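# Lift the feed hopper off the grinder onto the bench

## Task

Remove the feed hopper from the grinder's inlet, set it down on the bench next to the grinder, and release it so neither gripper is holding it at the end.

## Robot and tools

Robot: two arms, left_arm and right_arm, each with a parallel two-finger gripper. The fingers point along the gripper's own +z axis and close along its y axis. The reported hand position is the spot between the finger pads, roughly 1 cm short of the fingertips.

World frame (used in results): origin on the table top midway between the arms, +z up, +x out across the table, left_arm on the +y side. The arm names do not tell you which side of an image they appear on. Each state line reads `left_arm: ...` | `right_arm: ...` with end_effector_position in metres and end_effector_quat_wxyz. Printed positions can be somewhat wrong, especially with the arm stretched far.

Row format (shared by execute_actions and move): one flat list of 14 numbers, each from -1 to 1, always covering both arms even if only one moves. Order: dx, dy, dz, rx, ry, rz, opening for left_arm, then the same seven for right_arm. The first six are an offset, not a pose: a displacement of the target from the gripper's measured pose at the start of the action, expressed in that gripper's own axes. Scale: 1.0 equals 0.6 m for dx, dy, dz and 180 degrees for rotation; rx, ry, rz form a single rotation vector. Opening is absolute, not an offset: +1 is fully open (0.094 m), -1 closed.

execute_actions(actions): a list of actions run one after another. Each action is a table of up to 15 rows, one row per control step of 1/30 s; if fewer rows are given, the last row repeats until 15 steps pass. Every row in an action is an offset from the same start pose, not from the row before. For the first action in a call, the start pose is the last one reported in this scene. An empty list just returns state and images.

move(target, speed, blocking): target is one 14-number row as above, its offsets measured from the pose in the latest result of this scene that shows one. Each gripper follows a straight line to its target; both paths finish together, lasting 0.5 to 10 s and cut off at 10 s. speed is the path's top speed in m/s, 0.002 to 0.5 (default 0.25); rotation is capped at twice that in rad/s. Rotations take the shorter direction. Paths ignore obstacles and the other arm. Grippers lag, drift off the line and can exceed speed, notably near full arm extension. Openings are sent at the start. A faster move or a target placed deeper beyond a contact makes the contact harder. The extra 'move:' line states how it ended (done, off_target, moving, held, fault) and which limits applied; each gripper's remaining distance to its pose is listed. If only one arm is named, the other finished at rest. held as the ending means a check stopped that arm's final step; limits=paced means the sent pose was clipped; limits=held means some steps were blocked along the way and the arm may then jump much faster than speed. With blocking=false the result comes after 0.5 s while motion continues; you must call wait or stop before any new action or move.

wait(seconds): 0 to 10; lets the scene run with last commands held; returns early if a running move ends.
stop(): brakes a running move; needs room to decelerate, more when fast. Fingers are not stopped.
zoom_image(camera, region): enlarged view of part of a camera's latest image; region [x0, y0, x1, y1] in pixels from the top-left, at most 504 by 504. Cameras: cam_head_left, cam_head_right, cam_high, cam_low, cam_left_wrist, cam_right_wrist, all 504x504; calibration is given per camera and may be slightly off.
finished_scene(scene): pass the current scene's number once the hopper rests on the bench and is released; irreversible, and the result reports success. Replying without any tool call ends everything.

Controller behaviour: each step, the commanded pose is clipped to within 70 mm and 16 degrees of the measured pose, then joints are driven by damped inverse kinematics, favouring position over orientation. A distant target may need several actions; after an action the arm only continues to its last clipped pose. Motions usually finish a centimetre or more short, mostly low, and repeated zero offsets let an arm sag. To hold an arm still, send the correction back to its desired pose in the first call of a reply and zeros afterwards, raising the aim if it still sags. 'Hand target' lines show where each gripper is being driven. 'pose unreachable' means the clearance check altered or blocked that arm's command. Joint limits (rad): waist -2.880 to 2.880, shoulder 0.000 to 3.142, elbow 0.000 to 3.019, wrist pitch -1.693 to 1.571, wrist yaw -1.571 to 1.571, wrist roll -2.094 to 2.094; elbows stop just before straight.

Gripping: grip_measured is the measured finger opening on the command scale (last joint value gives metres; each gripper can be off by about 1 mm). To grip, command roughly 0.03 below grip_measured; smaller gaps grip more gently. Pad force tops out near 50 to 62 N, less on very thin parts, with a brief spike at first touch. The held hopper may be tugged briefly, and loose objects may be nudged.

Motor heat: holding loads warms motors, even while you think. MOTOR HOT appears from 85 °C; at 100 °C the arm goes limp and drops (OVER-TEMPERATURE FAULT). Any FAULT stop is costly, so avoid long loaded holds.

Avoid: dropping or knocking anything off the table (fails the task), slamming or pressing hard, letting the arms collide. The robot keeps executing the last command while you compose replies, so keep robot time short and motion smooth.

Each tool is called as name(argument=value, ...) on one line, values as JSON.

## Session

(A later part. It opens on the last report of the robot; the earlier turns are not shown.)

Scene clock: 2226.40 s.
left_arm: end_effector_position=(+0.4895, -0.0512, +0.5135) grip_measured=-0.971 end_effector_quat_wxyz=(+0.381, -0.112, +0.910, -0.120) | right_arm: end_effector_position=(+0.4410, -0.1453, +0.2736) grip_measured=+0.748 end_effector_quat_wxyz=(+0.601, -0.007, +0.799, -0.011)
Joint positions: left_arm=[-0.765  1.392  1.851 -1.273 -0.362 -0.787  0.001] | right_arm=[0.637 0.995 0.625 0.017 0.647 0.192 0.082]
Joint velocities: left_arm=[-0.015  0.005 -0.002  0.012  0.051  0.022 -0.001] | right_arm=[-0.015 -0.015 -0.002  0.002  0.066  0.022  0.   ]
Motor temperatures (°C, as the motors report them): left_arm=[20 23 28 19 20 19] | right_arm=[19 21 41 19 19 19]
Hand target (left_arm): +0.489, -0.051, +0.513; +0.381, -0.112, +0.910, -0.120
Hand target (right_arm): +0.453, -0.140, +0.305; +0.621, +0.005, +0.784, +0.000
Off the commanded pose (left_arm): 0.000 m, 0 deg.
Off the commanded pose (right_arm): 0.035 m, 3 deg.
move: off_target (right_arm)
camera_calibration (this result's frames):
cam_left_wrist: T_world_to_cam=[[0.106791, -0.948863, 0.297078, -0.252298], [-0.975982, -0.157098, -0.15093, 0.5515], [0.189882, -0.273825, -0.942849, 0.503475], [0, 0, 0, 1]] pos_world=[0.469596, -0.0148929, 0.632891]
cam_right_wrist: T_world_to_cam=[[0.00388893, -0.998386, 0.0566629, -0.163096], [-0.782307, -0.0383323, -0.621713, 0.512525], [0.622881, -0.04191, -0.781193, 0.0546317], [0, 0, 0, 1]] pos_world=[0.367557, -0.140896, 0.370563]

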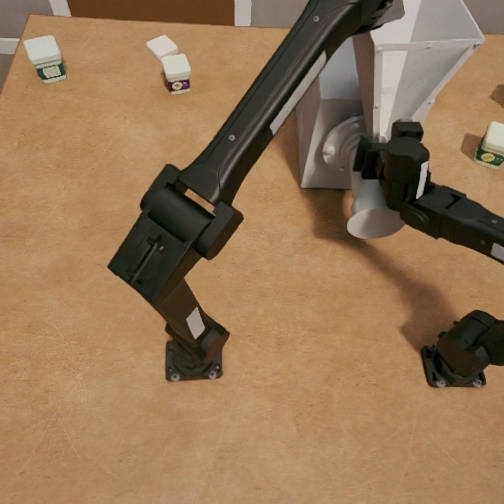

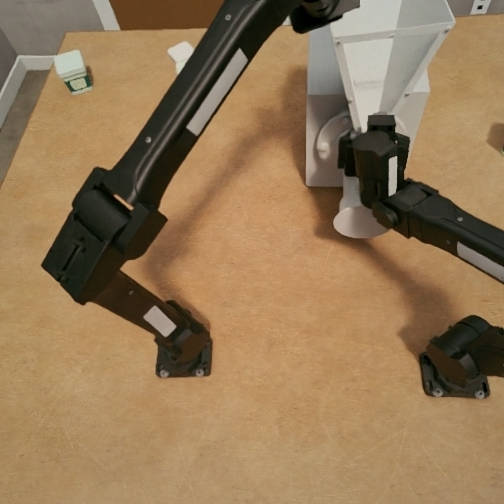

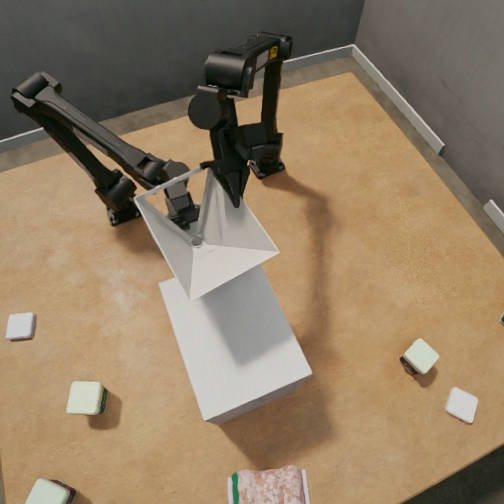

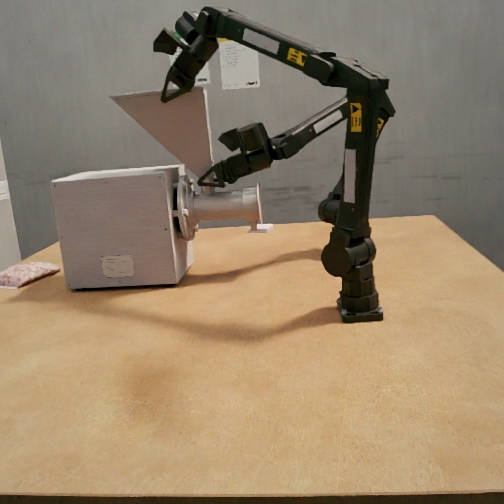

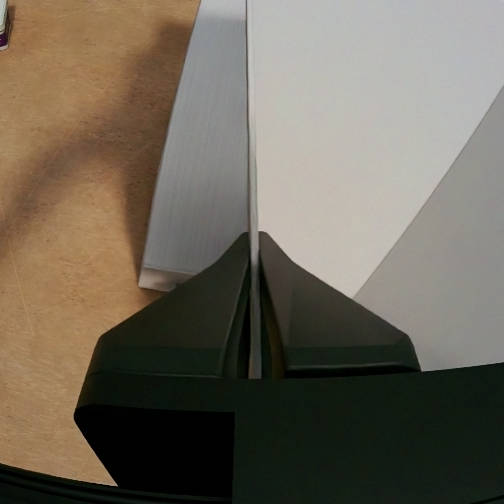

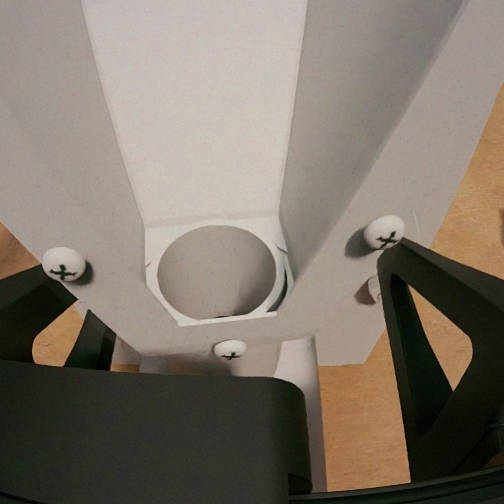

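move(target=[0, 0, 0, 0, 0, 0, -1.0, -0.0857, 0.0165, -0.0008, 0, -0.01, 0.008, 0.75], speed=0.03)

Scene clock: 2239.57 s.
left_arm: end_effector_position=(+0.4895, -0.0512, +0.5135) grip_measured=-0.971 end_effector_quat_wxyz=(+0.381, -0.112, +0.910, -0.120) | right_arm: end_effector_position=(+0.4461, -0.1425, +0.2917) grip_measured=+0.748 end_effector_quat_wxyz=(+0.598, -0.007, +0.801, -0.017)
Joint positions: left_arm=[-0.765  1.392  1.851 -1.273 -0.362 -0.787  0.001] | right_arm=[ 0.637  0.995  0.681 -0.052  0.653  0.192  0.082]
Joint velocities: left_arm=[ 0.005 -0.015  0.002  0.002 -0.022  0.007  0.   ] | right_arm=[-0.015  0.005 -0.007 -0.012 -0.051 -0.007  0.   ]
Motor temperatures (°C, as the motors report them): left_arm=[20 23 28 19 20 19] | right_arm=[19 21 43 19 19 19]
Hand target (left_arm): +0.489, -0.051, +0.513; +0.381, -0.112, +0.910, -0.120
Hand target (right_arm): +0.453, -0.136, +0.323; +0.614, +0.003, +0.789, -0.003
Off the commanded pose (left_arm): 0.000 m, 0 deg.
Off the commanded pose (right_arm): 0.033 m, 3 deg.
move: off_target (right_arm)
camera_calibration (this result's frames):
cam_left_wrist: T_world_to_cam=[[0.106791, -0.948863, 0.297078, -0.252298], [-0.975982, -0.157098, -0.15093, 0.5515], [0.189882, -0.273825, -0.942849, 0.503475], [0, 0, 0, 1]] pos_world=[0.469596, -0.0148929, 0.632891]
cam_right_wrist: T_world_to_cam=[[-0.00155968, -0.997795, 0.0663565, -0.161628], [-0.787593, -0.0396629, -0.614918, 0.528028], [0.616194, -0.053221, -0.785794, 0.0685083], [0, 0, 0, 1]] pos_world=[0.373404, -0.136682, 0.389252]

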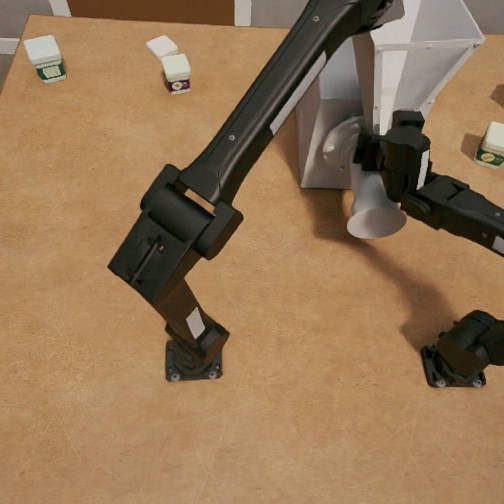

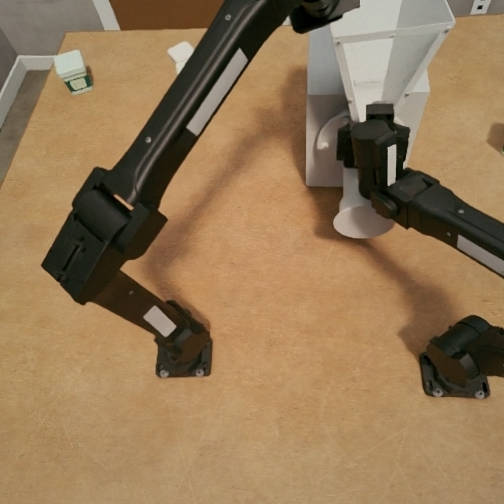

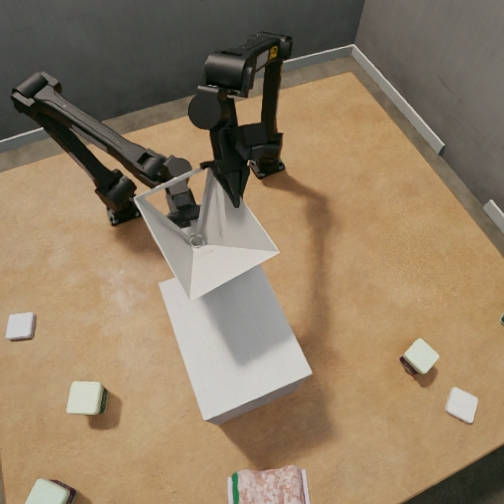

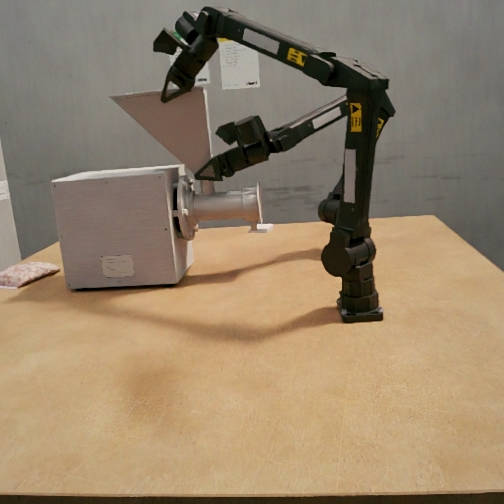

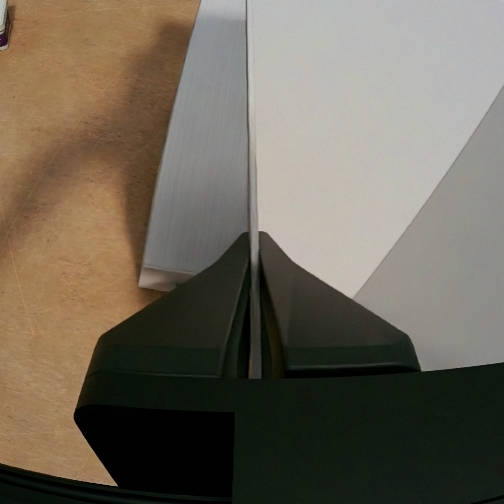

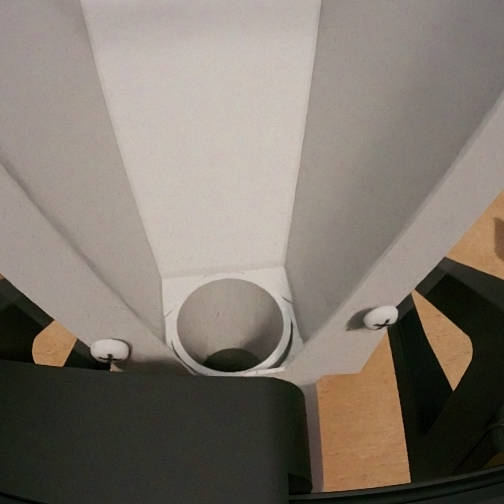

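move(target=[0, 0, 0, 0, 0, 0, -1.0, -0.0625, 0.013, 0.003, 0, 0, 0.01, 0.75], speed=0.03)

Scene clock: 2322.57 s.
left_arm: end_effector_position=(+0.4895, -0.0512, +0.5135) grip_measured=-0.971 end_effector_quat_wxyz=(+0.381, -0.112, +0.910, -0.120) | right_arm: end_effector_position=(+0.4477, -0.1413, +0.3007) grip_measured=+0.748 end_effector_quat_wxyz=(+0.586, -0.006, +0.810, -0.020)
Joint positions: left_arm=[-0.765  1.392  1.851 -1.273 -0.362 -0.787  0.001] | right_arm=[ 0.637  0.996  0.726 -0.135  0.653  0.214  0.082]
Joint velocities: left_arm=[ 0.005 -0.015 -0.012  0.002 -0.007  0.022 -0.   ] | right_arm=[-0.005  0.005  0.002 -0.012 -0.022  0.037 -0.001]
Motor temperatures (°C, as the motors report them): left_arm=[20 23 28 19 19 19] | right_arm=[19 21 46 19 19 19]
Hand target (left_arm): +0.489, -0.051, +0.513; +0.381, -0.112, +0.910, -0.120
Hand target (right_arm): +0.457, -0.135, +0.327; +0.598, +0.005, +0.801, -0.007
Off the commanded pose (left_arm): 0.000 m, 0 deg.
Off the commanded pose (right_arm): 0.029 m, 3 deg.
move: off_target (right_arm)
camera_calibration (this result's frames):
cam_left_wrist: T_world_to_cam=[[0.106791, -0.948863, 0.297078, -0.252298], [-0.975982, -0.157098, -0.15093, 0.5515], [0.189882, -0.273825, -0.942849, 0.503475], [0, 0, 0, 1]] pos_world=[0.469596, -0.0148929, 0.632891]
cam_right_wrist: T_world_to_cam=[[-0.00603077, -0.997575, 0.0693446, -0.159839], [-0.805621, -0.0362343, -0.591321, 0.536284], [0.5924, -0.0594316, -0.803449, 0.0897122], [0, 0, 0, 1]] pos_world=[0.377933, -0.134688, 0.400279]

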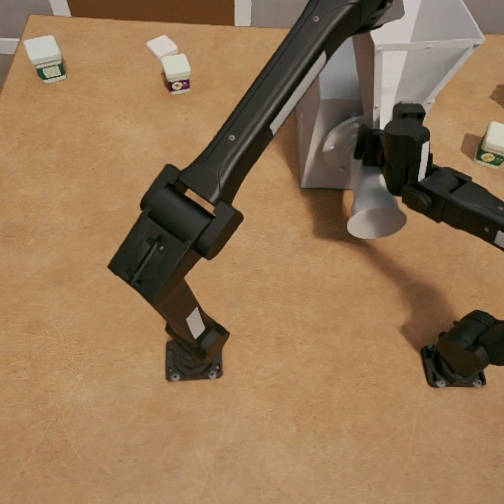

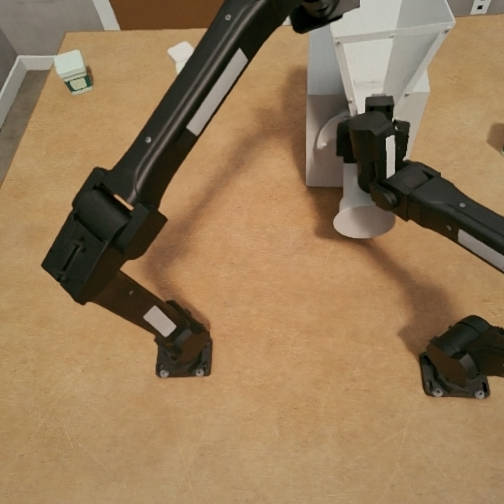

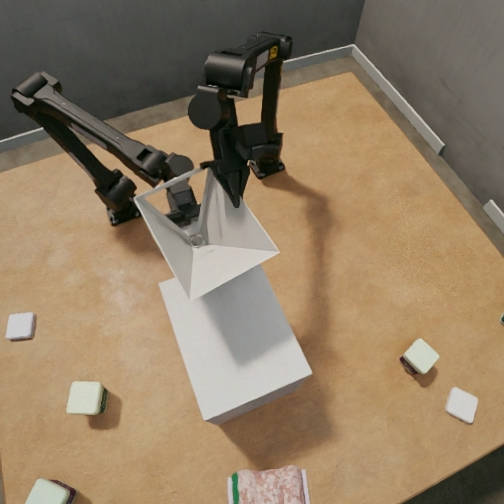

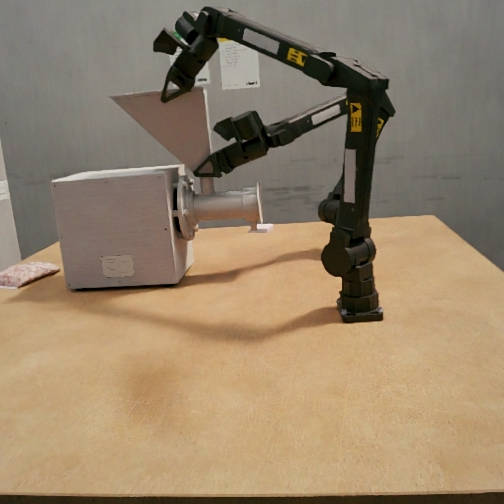

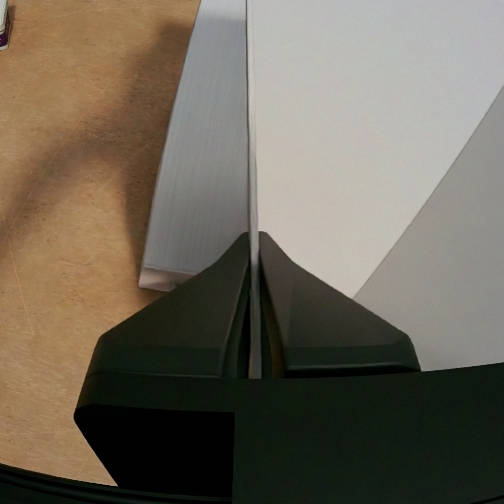

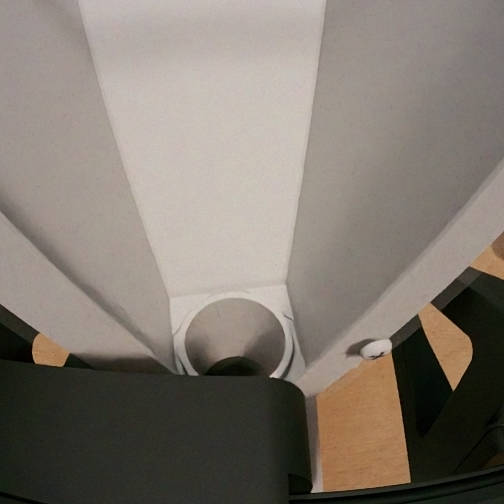

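move(target=[0, 0, 0, 0, 0, 0, -1.0, -0.045, 0.01, -0.014, 0, -0.01, 0.01, 0.6], speed=0.03)

Scene clock: 2328.77 s.
left_arm: end_effector_position=(+0.4895, -0.0512, +0.5135) grip_measured=-0.971 end_effector_quat_wxyz=(+0.381, -0.112, +0.910, -0.120) | right_arm: end_effector_position=(+0.4442, -0.1430, +0.2998) grip_measured=+0.602 end_effector_quat_wxyz=(+0.583, -0.003, +0.812, -0.027)
Joint positions: left_arm=[-0.765  1.392  1.851 -1.273 -0.362 -0.787  0.001] | right_arm=[ 0.646  0.991  0.726 -0.155  0.676  0.222  0.075]
Joint velocities: left_arm=[ 0.005  0.005 -0.007  0.007 -0.022 -0.022  0.001] | right_arm=[-0.005 -0.015  0.012 -0.002  0.037 -0.022  0.001]
Motor temperatures (°C, as the motors report them): left_arm=[20 23 28 19 19 19] | right_arm=[19 21 46 19 19 19]
Hand target (left_arm): +0.489, -0.051, +0.513; +0.381, -0.112, +0.910, -0.120
Hand target (right_arm): +0.447, -0.135, +0.329; +0.599, +0.006, +0.801, -0.011
Off the commanded pose (left_arm): 0.000 m, 0 deg.
Off the commanded pose (right_arm): 0.030 m, 3 deg.
move: off_target (right_arm)
camera_calibration (this result's frames):
cam_left_wrist: T_world_to_cam=[[0.106791, -0.948863, 0.297078, -0.252298], [-0.975982, -0.157098, -0.15093, 0.5515], [0.189882, -0.273825, -0.942849, 0.503475], [0, 0, 0, 1]] pos_world=[0.469596, -0.0148929, 0.632891]
cam_right_wrist: T_world_to_cam=[[-0.0199184, -0.996727, 0.0783517, -0.157981], [-0.809664, -0.0298951, -0.586132, 0.534078], [0.586556, -0.0751133, -0.806418, 0.0921703], [0, 0, 0, 1]] pos_world=[0.375214, -0.134575, 0.399746]

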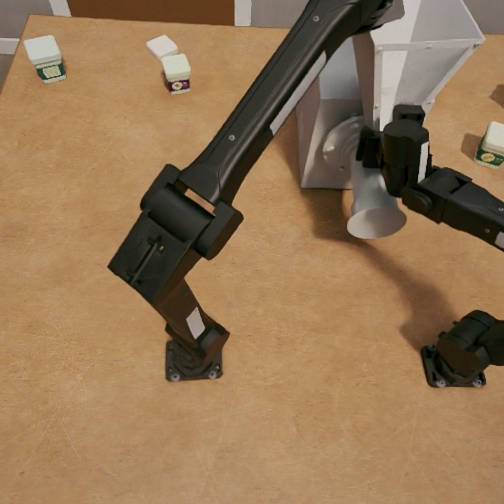

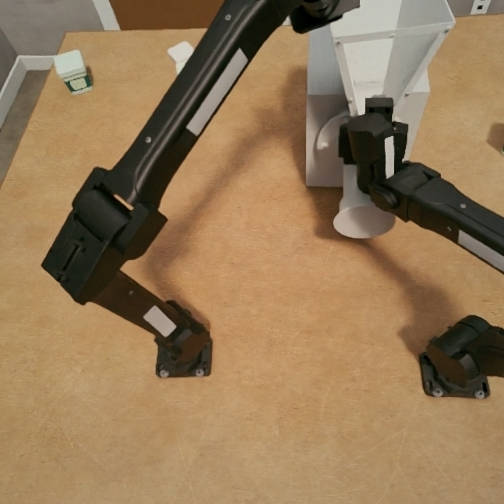

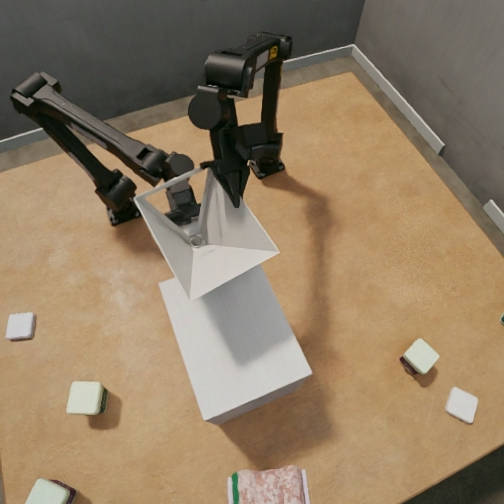

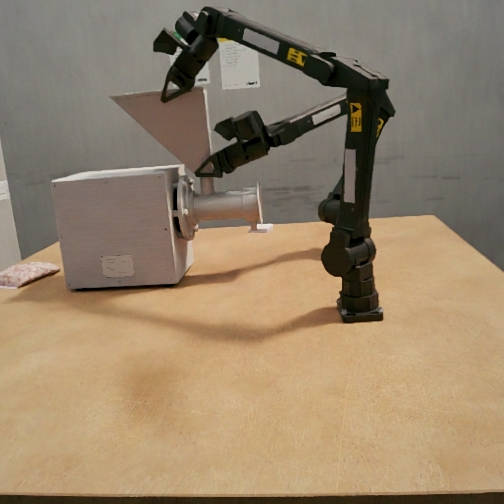

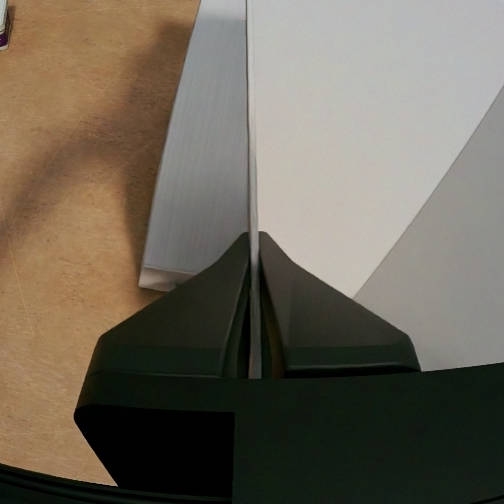

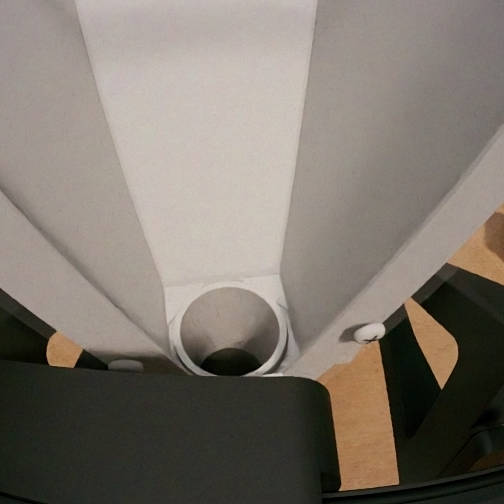

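move(target=[0, 0, 0, 0, 0, 0, -1.0, -0.05, 0, -0.01, 0, -0.01, 0.01, 0.5], speed=0.03)

Scene clock: 2334.67 s.
left_arm: end_effector_position=(+0.4895, -0.0512, +0.5135) grip_measured=-0.971 end_effector_quat_wxyz=(+0.381, -0.112, +0.910, -0.120) | right_arm: end_effector_position=(+0.4426, -0.1436, +0.2982) grip_measured=+0.502 end_effector_quat_wxyz=(+0.579, -0.006, +0.815, -0.029)
Joint positions: left_arm=[-0.765  1.392  1.851 -1.273 -0.362 -0.788  0.001] | right_arm=[ 0.646  0.987  0.726 -0.171  0.672  0.222  0.071]
Joint velocities: left_arm=[-0.005  0.005  0.007 -0.007  0.022 -0.051  0.001] | right_arm=[-0.005 -0.005  0.012 -0.012 -0.051  0.007  0.   ]
Motor temperatures (°C, as the motors report them): left_arm=[20 23 28 19 19 19] | right_arm=[19 21 46 19 19 19]
Hand target (left_arm): +0.489, -0.051, +0.513; +0.381, -0.112, +0.910, -0.120
Hand target (right_arm): +0.447, -0.143, +0.330; +0.597, +0.010, +0.802, -0.018
Off the commanded pose (left_arm): 0.000 m, 0 deg.
Off the commanded pose (right_arm): 0.032 m, 3 deg.
move: off_target (right_arm)
camera_calibration (this result's frames):
cam_left_wrist: T_world_to_cam=[[0.107314, -0.948644, 0.297589, -0.252805], [-0.975915, -0.157687, -0.150744, 0.551341], [0.189928, -0.274244, -0.942718, 0.503363], [0, 0, 0, 1]] pos_world=[0.469589, -0.0148375, 0.632873]
cam_right_wrist: T_world_to_cam=[[-0.0155213, -0.996357, 0.0838512, -0.161969], [-0.815523, -0.035906, -0.577609, 0.531031], [0.578516, -0.0773478, -0.811995, 0.0966698], [0, 0, 0, 1]] pos_world=[0.374629, -0.134835, 0.398805]

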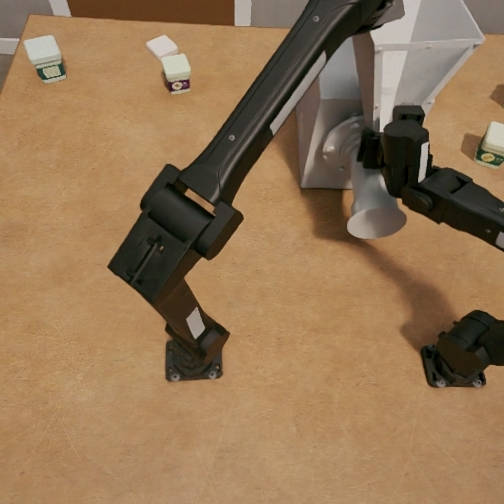

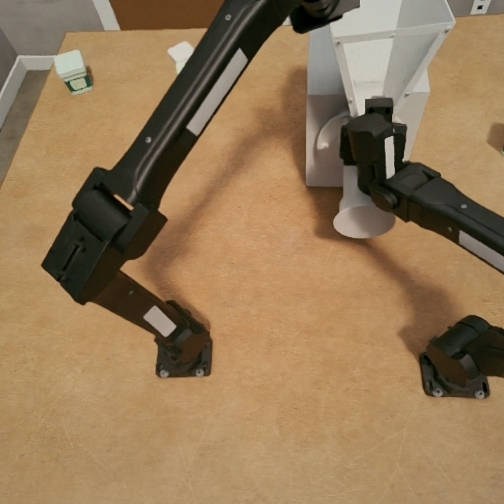

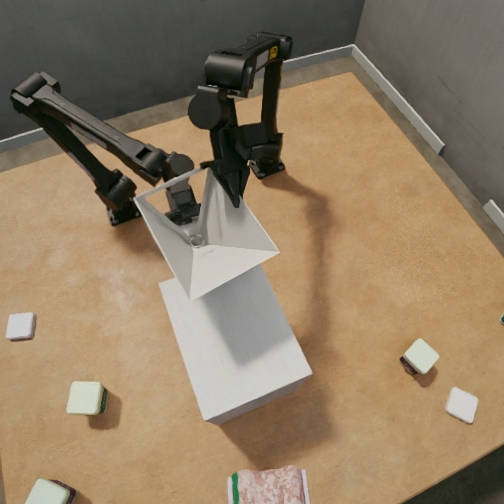

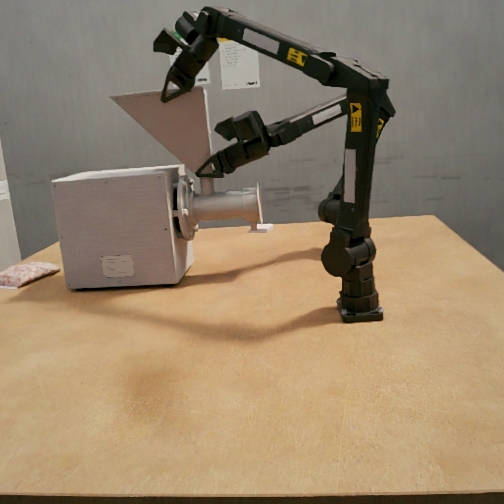

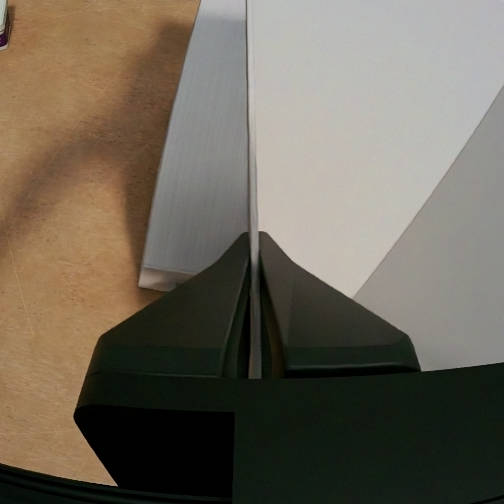

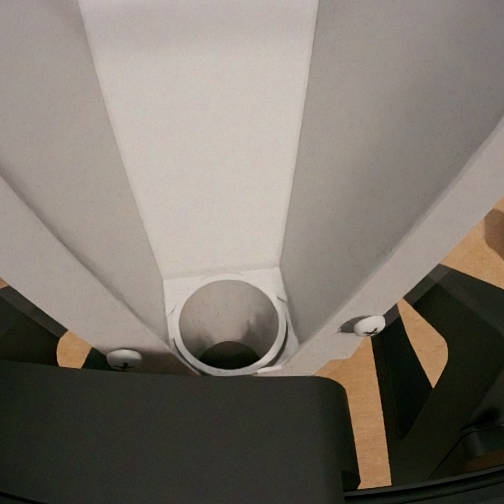

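execute_actions(actions=[])

Scene clock: 2358.20 s.
left_arm: end_effector_position=(+0.4895, -0.0512, +0.5135) grip_measured=-0.971 end_effector_quat_wxyz=(+0.381, -0.112, +0.910, -0.120) | right_arm: end_effector_position=(+0.4426, -0.1436, +0.2982) grip_measured=+0.502 end_effector_quat_wxyz=(+0.579, -0.006, +0.815, -0.029)
Joint positions: left_arm=[-0.765  1.392  1.851 -1.273 -0.362 -0.788  0.001] | right_arm=[ 0.646  0.987  0.726 -0.171  0.672  0.222  0.071]
Joint velocities: left_arm=[ 0.005 -0.024  0.002  0.002 -0.007 -0.051 -0.001] | right_arm=[-0.005 -0.005  0.007 -0.002 -0.037  0.022  0.   ]
Motor temperatures (°C, as the motors report them): left_arm=[20 23 28 19 19 19] | right_arm=[19 21 46 19 19 19]
Hand target (left_arm): +0.489, -0.051, +0.513; +0.381, -0.112, +0.910, -0.120
Hand target (right_arm): +0.447, -0.143, +0.330; +0.597, +0.010, +0.802, -0.018
Off the commanded pose (left_arm): 0.000 m, 0 deg.
Off the commanded pose (right_arm): 0.032 m, 3 deg.
camera_calibration (this result's frames):
cam_left_wrist: T_world_to_cam=[[0.107314, -0.948644, 0.297589, -0.252805], [-0.975915, -0.157687, -0.150744, 0.551341], [0.189928, -0.274244, -0.942718, 0.503363], [0, 0, 0, 1]] pos_world=[0.469589, -0.0148375, 0.632873]
cam_right_wrist: T_world_to_cam=[[-0.0155213, -0.996357, 0.0838512, -0.161969], [-0.815523, -0.035906, -0.577609, 0.531031], [0.578516, -0.0773478, -0.811995, 0.0966698], [0, 0, 0, 1]] pos_world=[0.374629, -0.134835, 0.398805]

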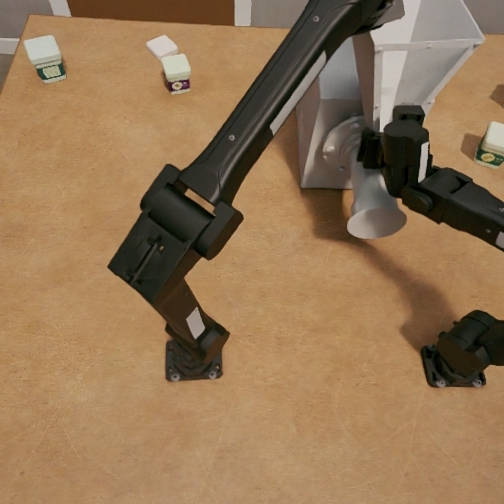

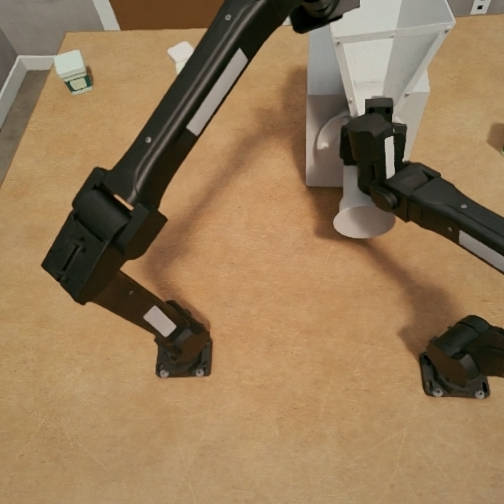

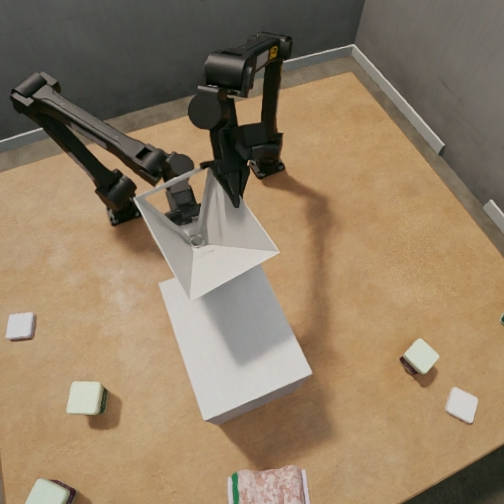

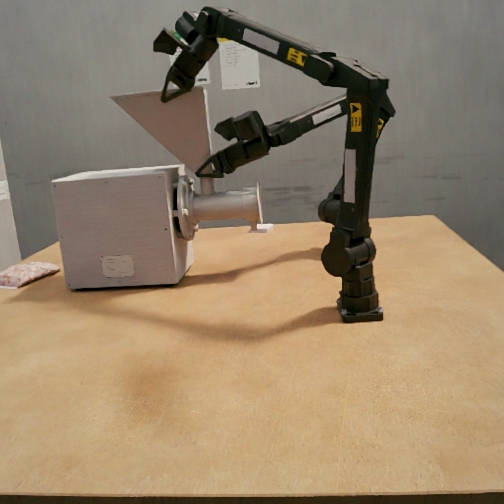

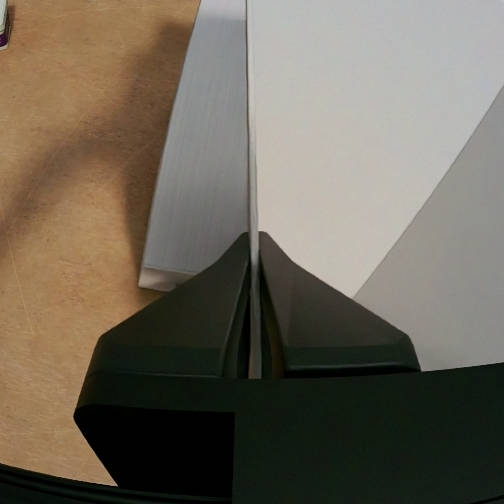

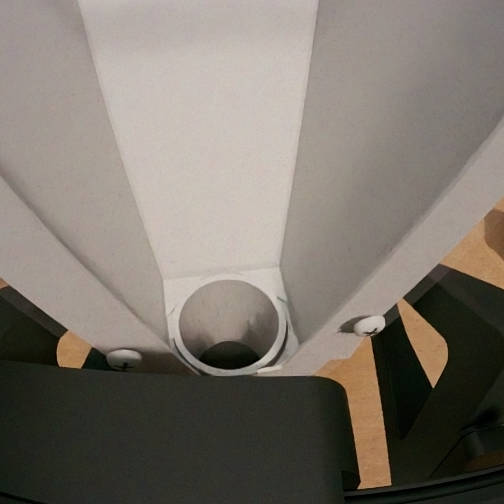

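zoom_image(camera="cam_right_wrist", region=[100, 220, 420, 420])

zoom_image(camera="cam_low", region=[140, 80, 300, 260])

Region (100, 220, 420, 420) of cam_right_wrist's 504x504 image, scaled by 1.575, with more detail than that image has; it fills the top 315 rows of this view, and the rest is white.

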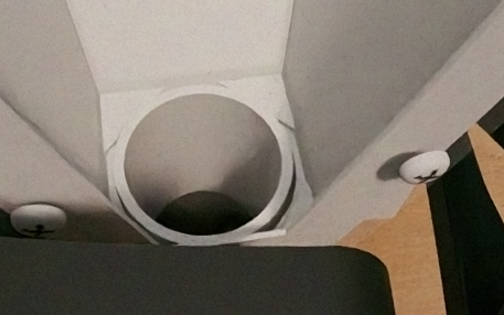

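Region (140, 80, 300, 260) of cam_low's 504x504 image, scaled by 2.800, with more detail than that image has.

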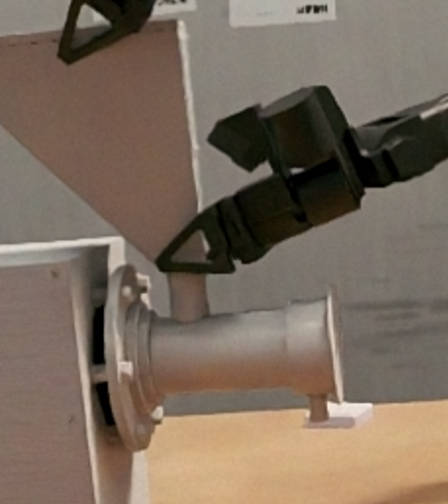

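zoom_image(camera="cam_head_right", region=[280, 0, 480, 200])

zoom_image(camera="cam_high", region=[110, 140, 300, 310])

Region (280, 0, 480, 200) of cam_head_right's 504x504 image, scaled by 2.520, with more detail than that image has.

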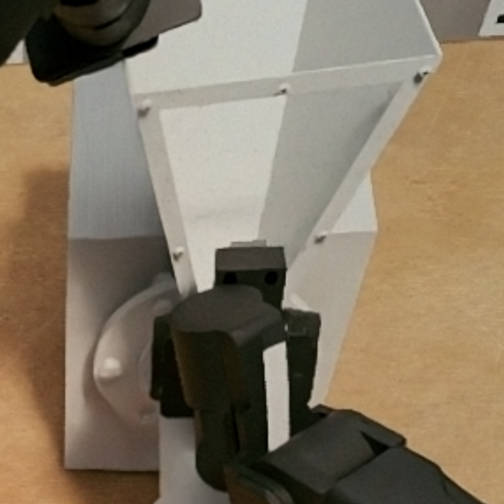

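Region (110, 140, 300, 310) of cam_high's 504x504 image, scaled by 2.653, with more detail than that image has; it fills the top 451 rows of this view, and the rest is white.

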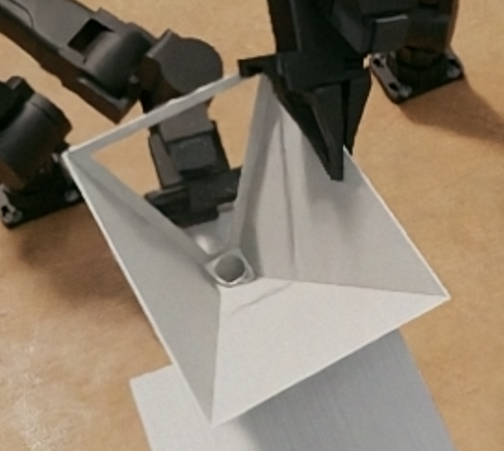

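execute_actions(actions=[[[-0.0620,-0.0074,-0.0462,0.0153,-0.0135,-0.0090,-1,-0.1022,-0.0059,-0.0356,-0.0052,-0.0249,0.0191,0.50]],[[-0.0620,-0.0074,-0.0462,0.0153,-0.0135,-0.0090,-1,-0.1022,-0.0059,-0.0356,-0.0052,-0.0249,0.0191,0.50]],[[-0.0323,-0.0026,-0.0773,0.0153,-0.0135,-0.0090,-1,-0.1022,-0.0059,-0.0356,-0.0052,-0.0249,0.0191,0.50]],[[-0.0323,-0.0026,-0.0773,0.0153,-0.0135,-0.0090,-1,-0.1022,-0.0059,-0.0356,-0.0052,-0.0249,0.0191,0.50]]])

Scene clock: 2480.20 s.
left_arm: end_effector_position=(+0.4885, -0.0451, +0.5117) grip_measured=-0.971 end_effector_quat_wxyz=(+0.354, -0.127, +0.918, -0.124) | right_arm: end_effector_position=(+0.4116, -0.1414, +0.3253) grip_measured=+0.502 end_effector_quat_wxyz=(+0.564, -0.052, +0.824, -0.007)
Joint positions: left_arm=[-0.744  1.409  1.888 -1.338 -0.319 -0.822  0.001] | right_arm=[ 0.675  0.871  0.757 -0.343  0.604  0.197  0.071]
Joint velocities: left_arm=[-0.015 -0.005 -0.032 -0.017 -0.125 -0.022  0.   ] | right_arm=[ 0.005 -0.005 -0.007 -0.007 -0.007  0.007 -0.001]
Motor temperatures (°C, as the motors report them): left_arm=[20 23 28 19 19 19] | right_arm=[19 21 48 19 20 19]
Hand target (left_arm): +0.471, -0.035, +0.556; +0.378, -0.124, +0.905, -0.150
Hand target (right_arm): +0.415, -0.144, +0.384; +0.602, -0.023, +0.798, +0.015
Off the commanded pose (left_arm): 0.050 m, 4 deg.
Off the commanded pose (right_arm): 0.061 m, 7 deg.
camera_calibration (this result's frames):
cam_left_wrist: T_world_to_cam=[[0.140456, -0.940201, 0.310314, -0.2687], [-0.980364, -0.175886, -0.0891687, 0.520904], [0.138416, -0.291697, -0.946443, 0.529873], [0, 0, 0, 1]] pos_world=[0.475073, -0.00645019, 0.631324]
cam_right_wrist: T_world_to_cam=[[0.0863614, -0.991268, 0.0996425, -0.208867], [-0.828857, -0.126981, -0.544859, 0.503374], [0.552755, -0.0355346, -0.832586, 0.160035], [0, 0, 0, 1]] pos_world=[0.346803, -0.137437, 0.428323]

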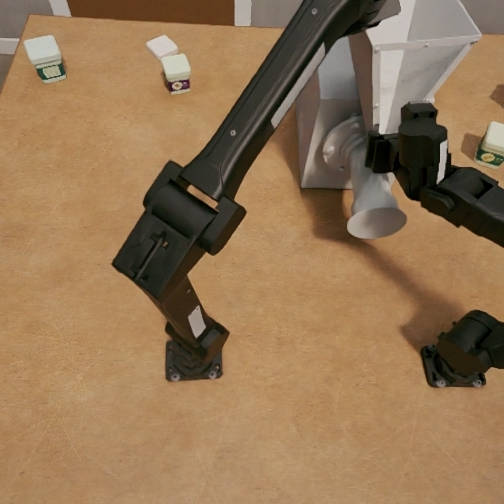

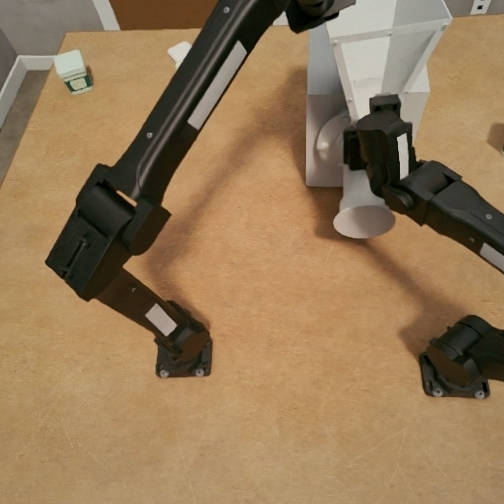

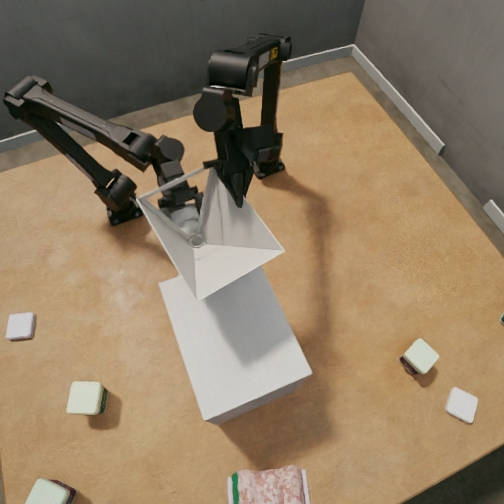

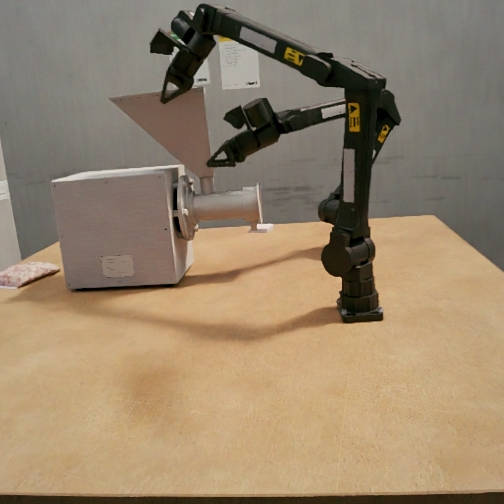

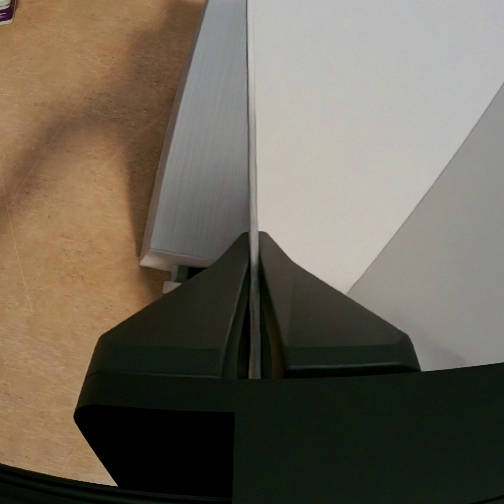

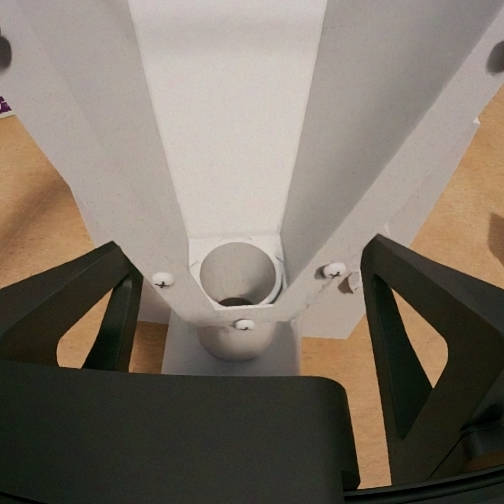

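execute_actions(actions=[[[0,0,0,0,0,0,-1,0,0,0,0,0,0,0.50]]])

Scene clock: 2485.33 s.
left_arm: end_effector_position=(+0.4888, -0.0446, +0.5112) grip_measured=-0.971 end_effector_quat_wxyz=(+0.354, -0.130, +0.918, -0.123) | right_arm: end_effector_position=(+0.4114, -0.1409, +0.3243) grip_measured=+0.502 end_effector_quat_wxyz=(+0.563, -0.053, +0.824, -0.006)
Joint positions: left_arm=[-0.744  1.409  1.887 -1.338 -0.323 -0.827  0.001] | right_arm=[ 0.675  0.871  0.756 -0.343  0.601  0.197  0.071]
Joint velocities: left_arm=[-0.005  0.005 -0.022 -0.012  0.051  0.007  0.   ] | right_arm=[-0.005 -0.005 -0.007  0.007 -0.037 -0.051  0.   ]
Motor temperatures (°C, as the motors report them): left_arm=[20 23 29 19 19 19] | right_arm=[19 21 48 19 20 19]
Hand target (left_arm): +0.488, -0.045, +0.512; +0.354, -0.127, +0.918, -0.124
Hand target (right_arm): +0.412, -0.141, +0.325; +0.564, -0.052, +0.824, -0.007
Off the commanded pose (left_arm): 0.001 m, 0 deg.
Off the commanded pose (right_arm): 0.001 m, 0 deg.
camera_calibration (this result's frames):
cam_left_wrist: T_world_to_cam=[[0.146352, -0.939087, 0.310961, -0.271241], [-0.979216, -0.182147, -0.089212, 0.520454], [0.140418, -0.291441, -0.946227, 0.528397], [0, 0, 0, 1]] pos_world=[0.475137, -0.00592296, 0.630759]
cam_right_wrist: T_world_to_cam=[[0.0897636, -0.990966, 0.0996447, -0.209612], [-0.829601, -0.129754, -0.543071, 0.502131], [0.551095, -0.0339172, -0.833753, 0.160636], [0, 0, 0, 1]] pos_world=[0.346858, -0.137116, 0.427511]

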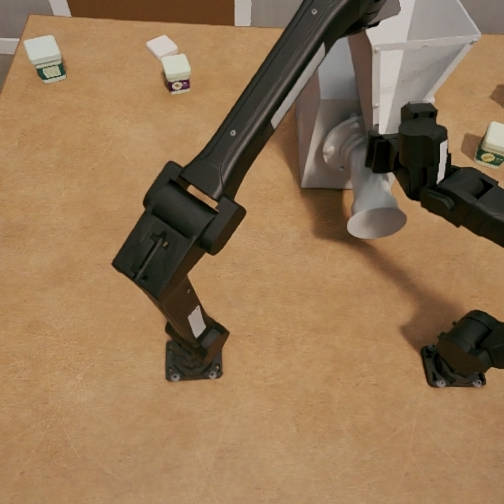

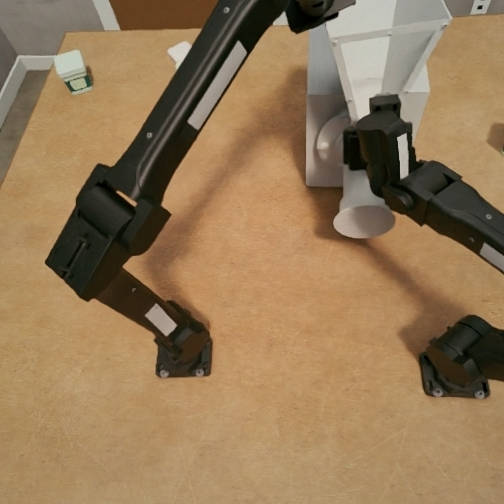

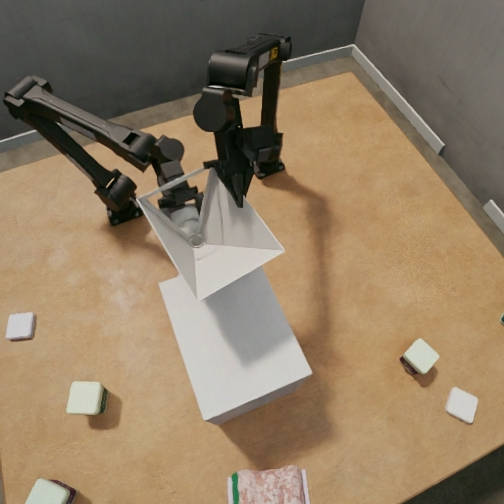

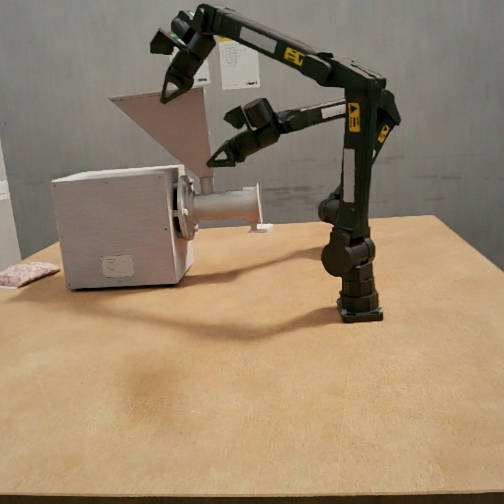

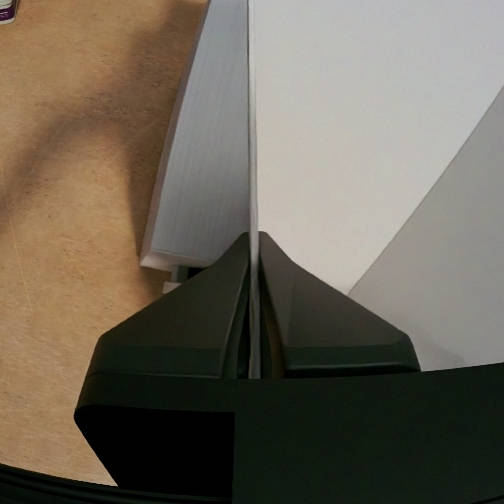

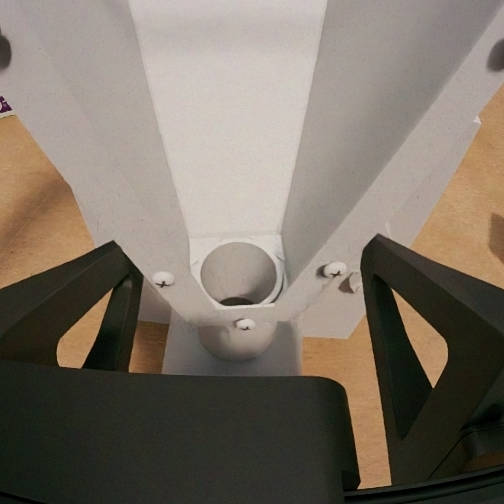

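zoom_image(camera="cam_right_wrist", region=[130, 220, 410, 380])

Region (130, 220, 410, 380) of cam_right_wrist's 504x504 image, scaled by 1.800, with more detail than that image has; it fills the top 288 rows of this view, and the rest is white.

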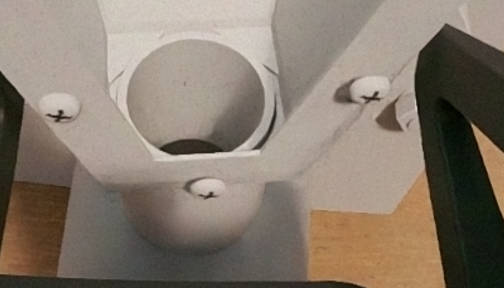

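zoom_image(camera="cam_low", region=[100, 0, 260, 130])

Region (100, 0, 260, 130) of cam_low's 504x504 image, scaled by 3.150, with more detail than that image has; it fills the top 410 rows of this view, and the rest is white.

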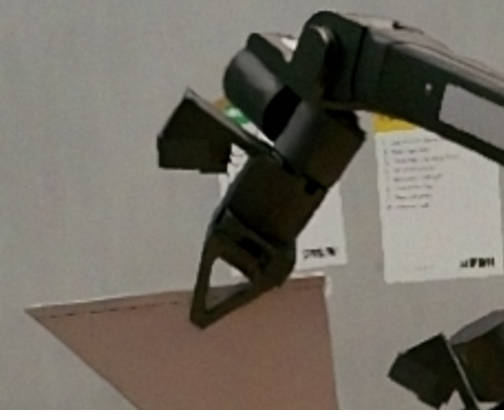

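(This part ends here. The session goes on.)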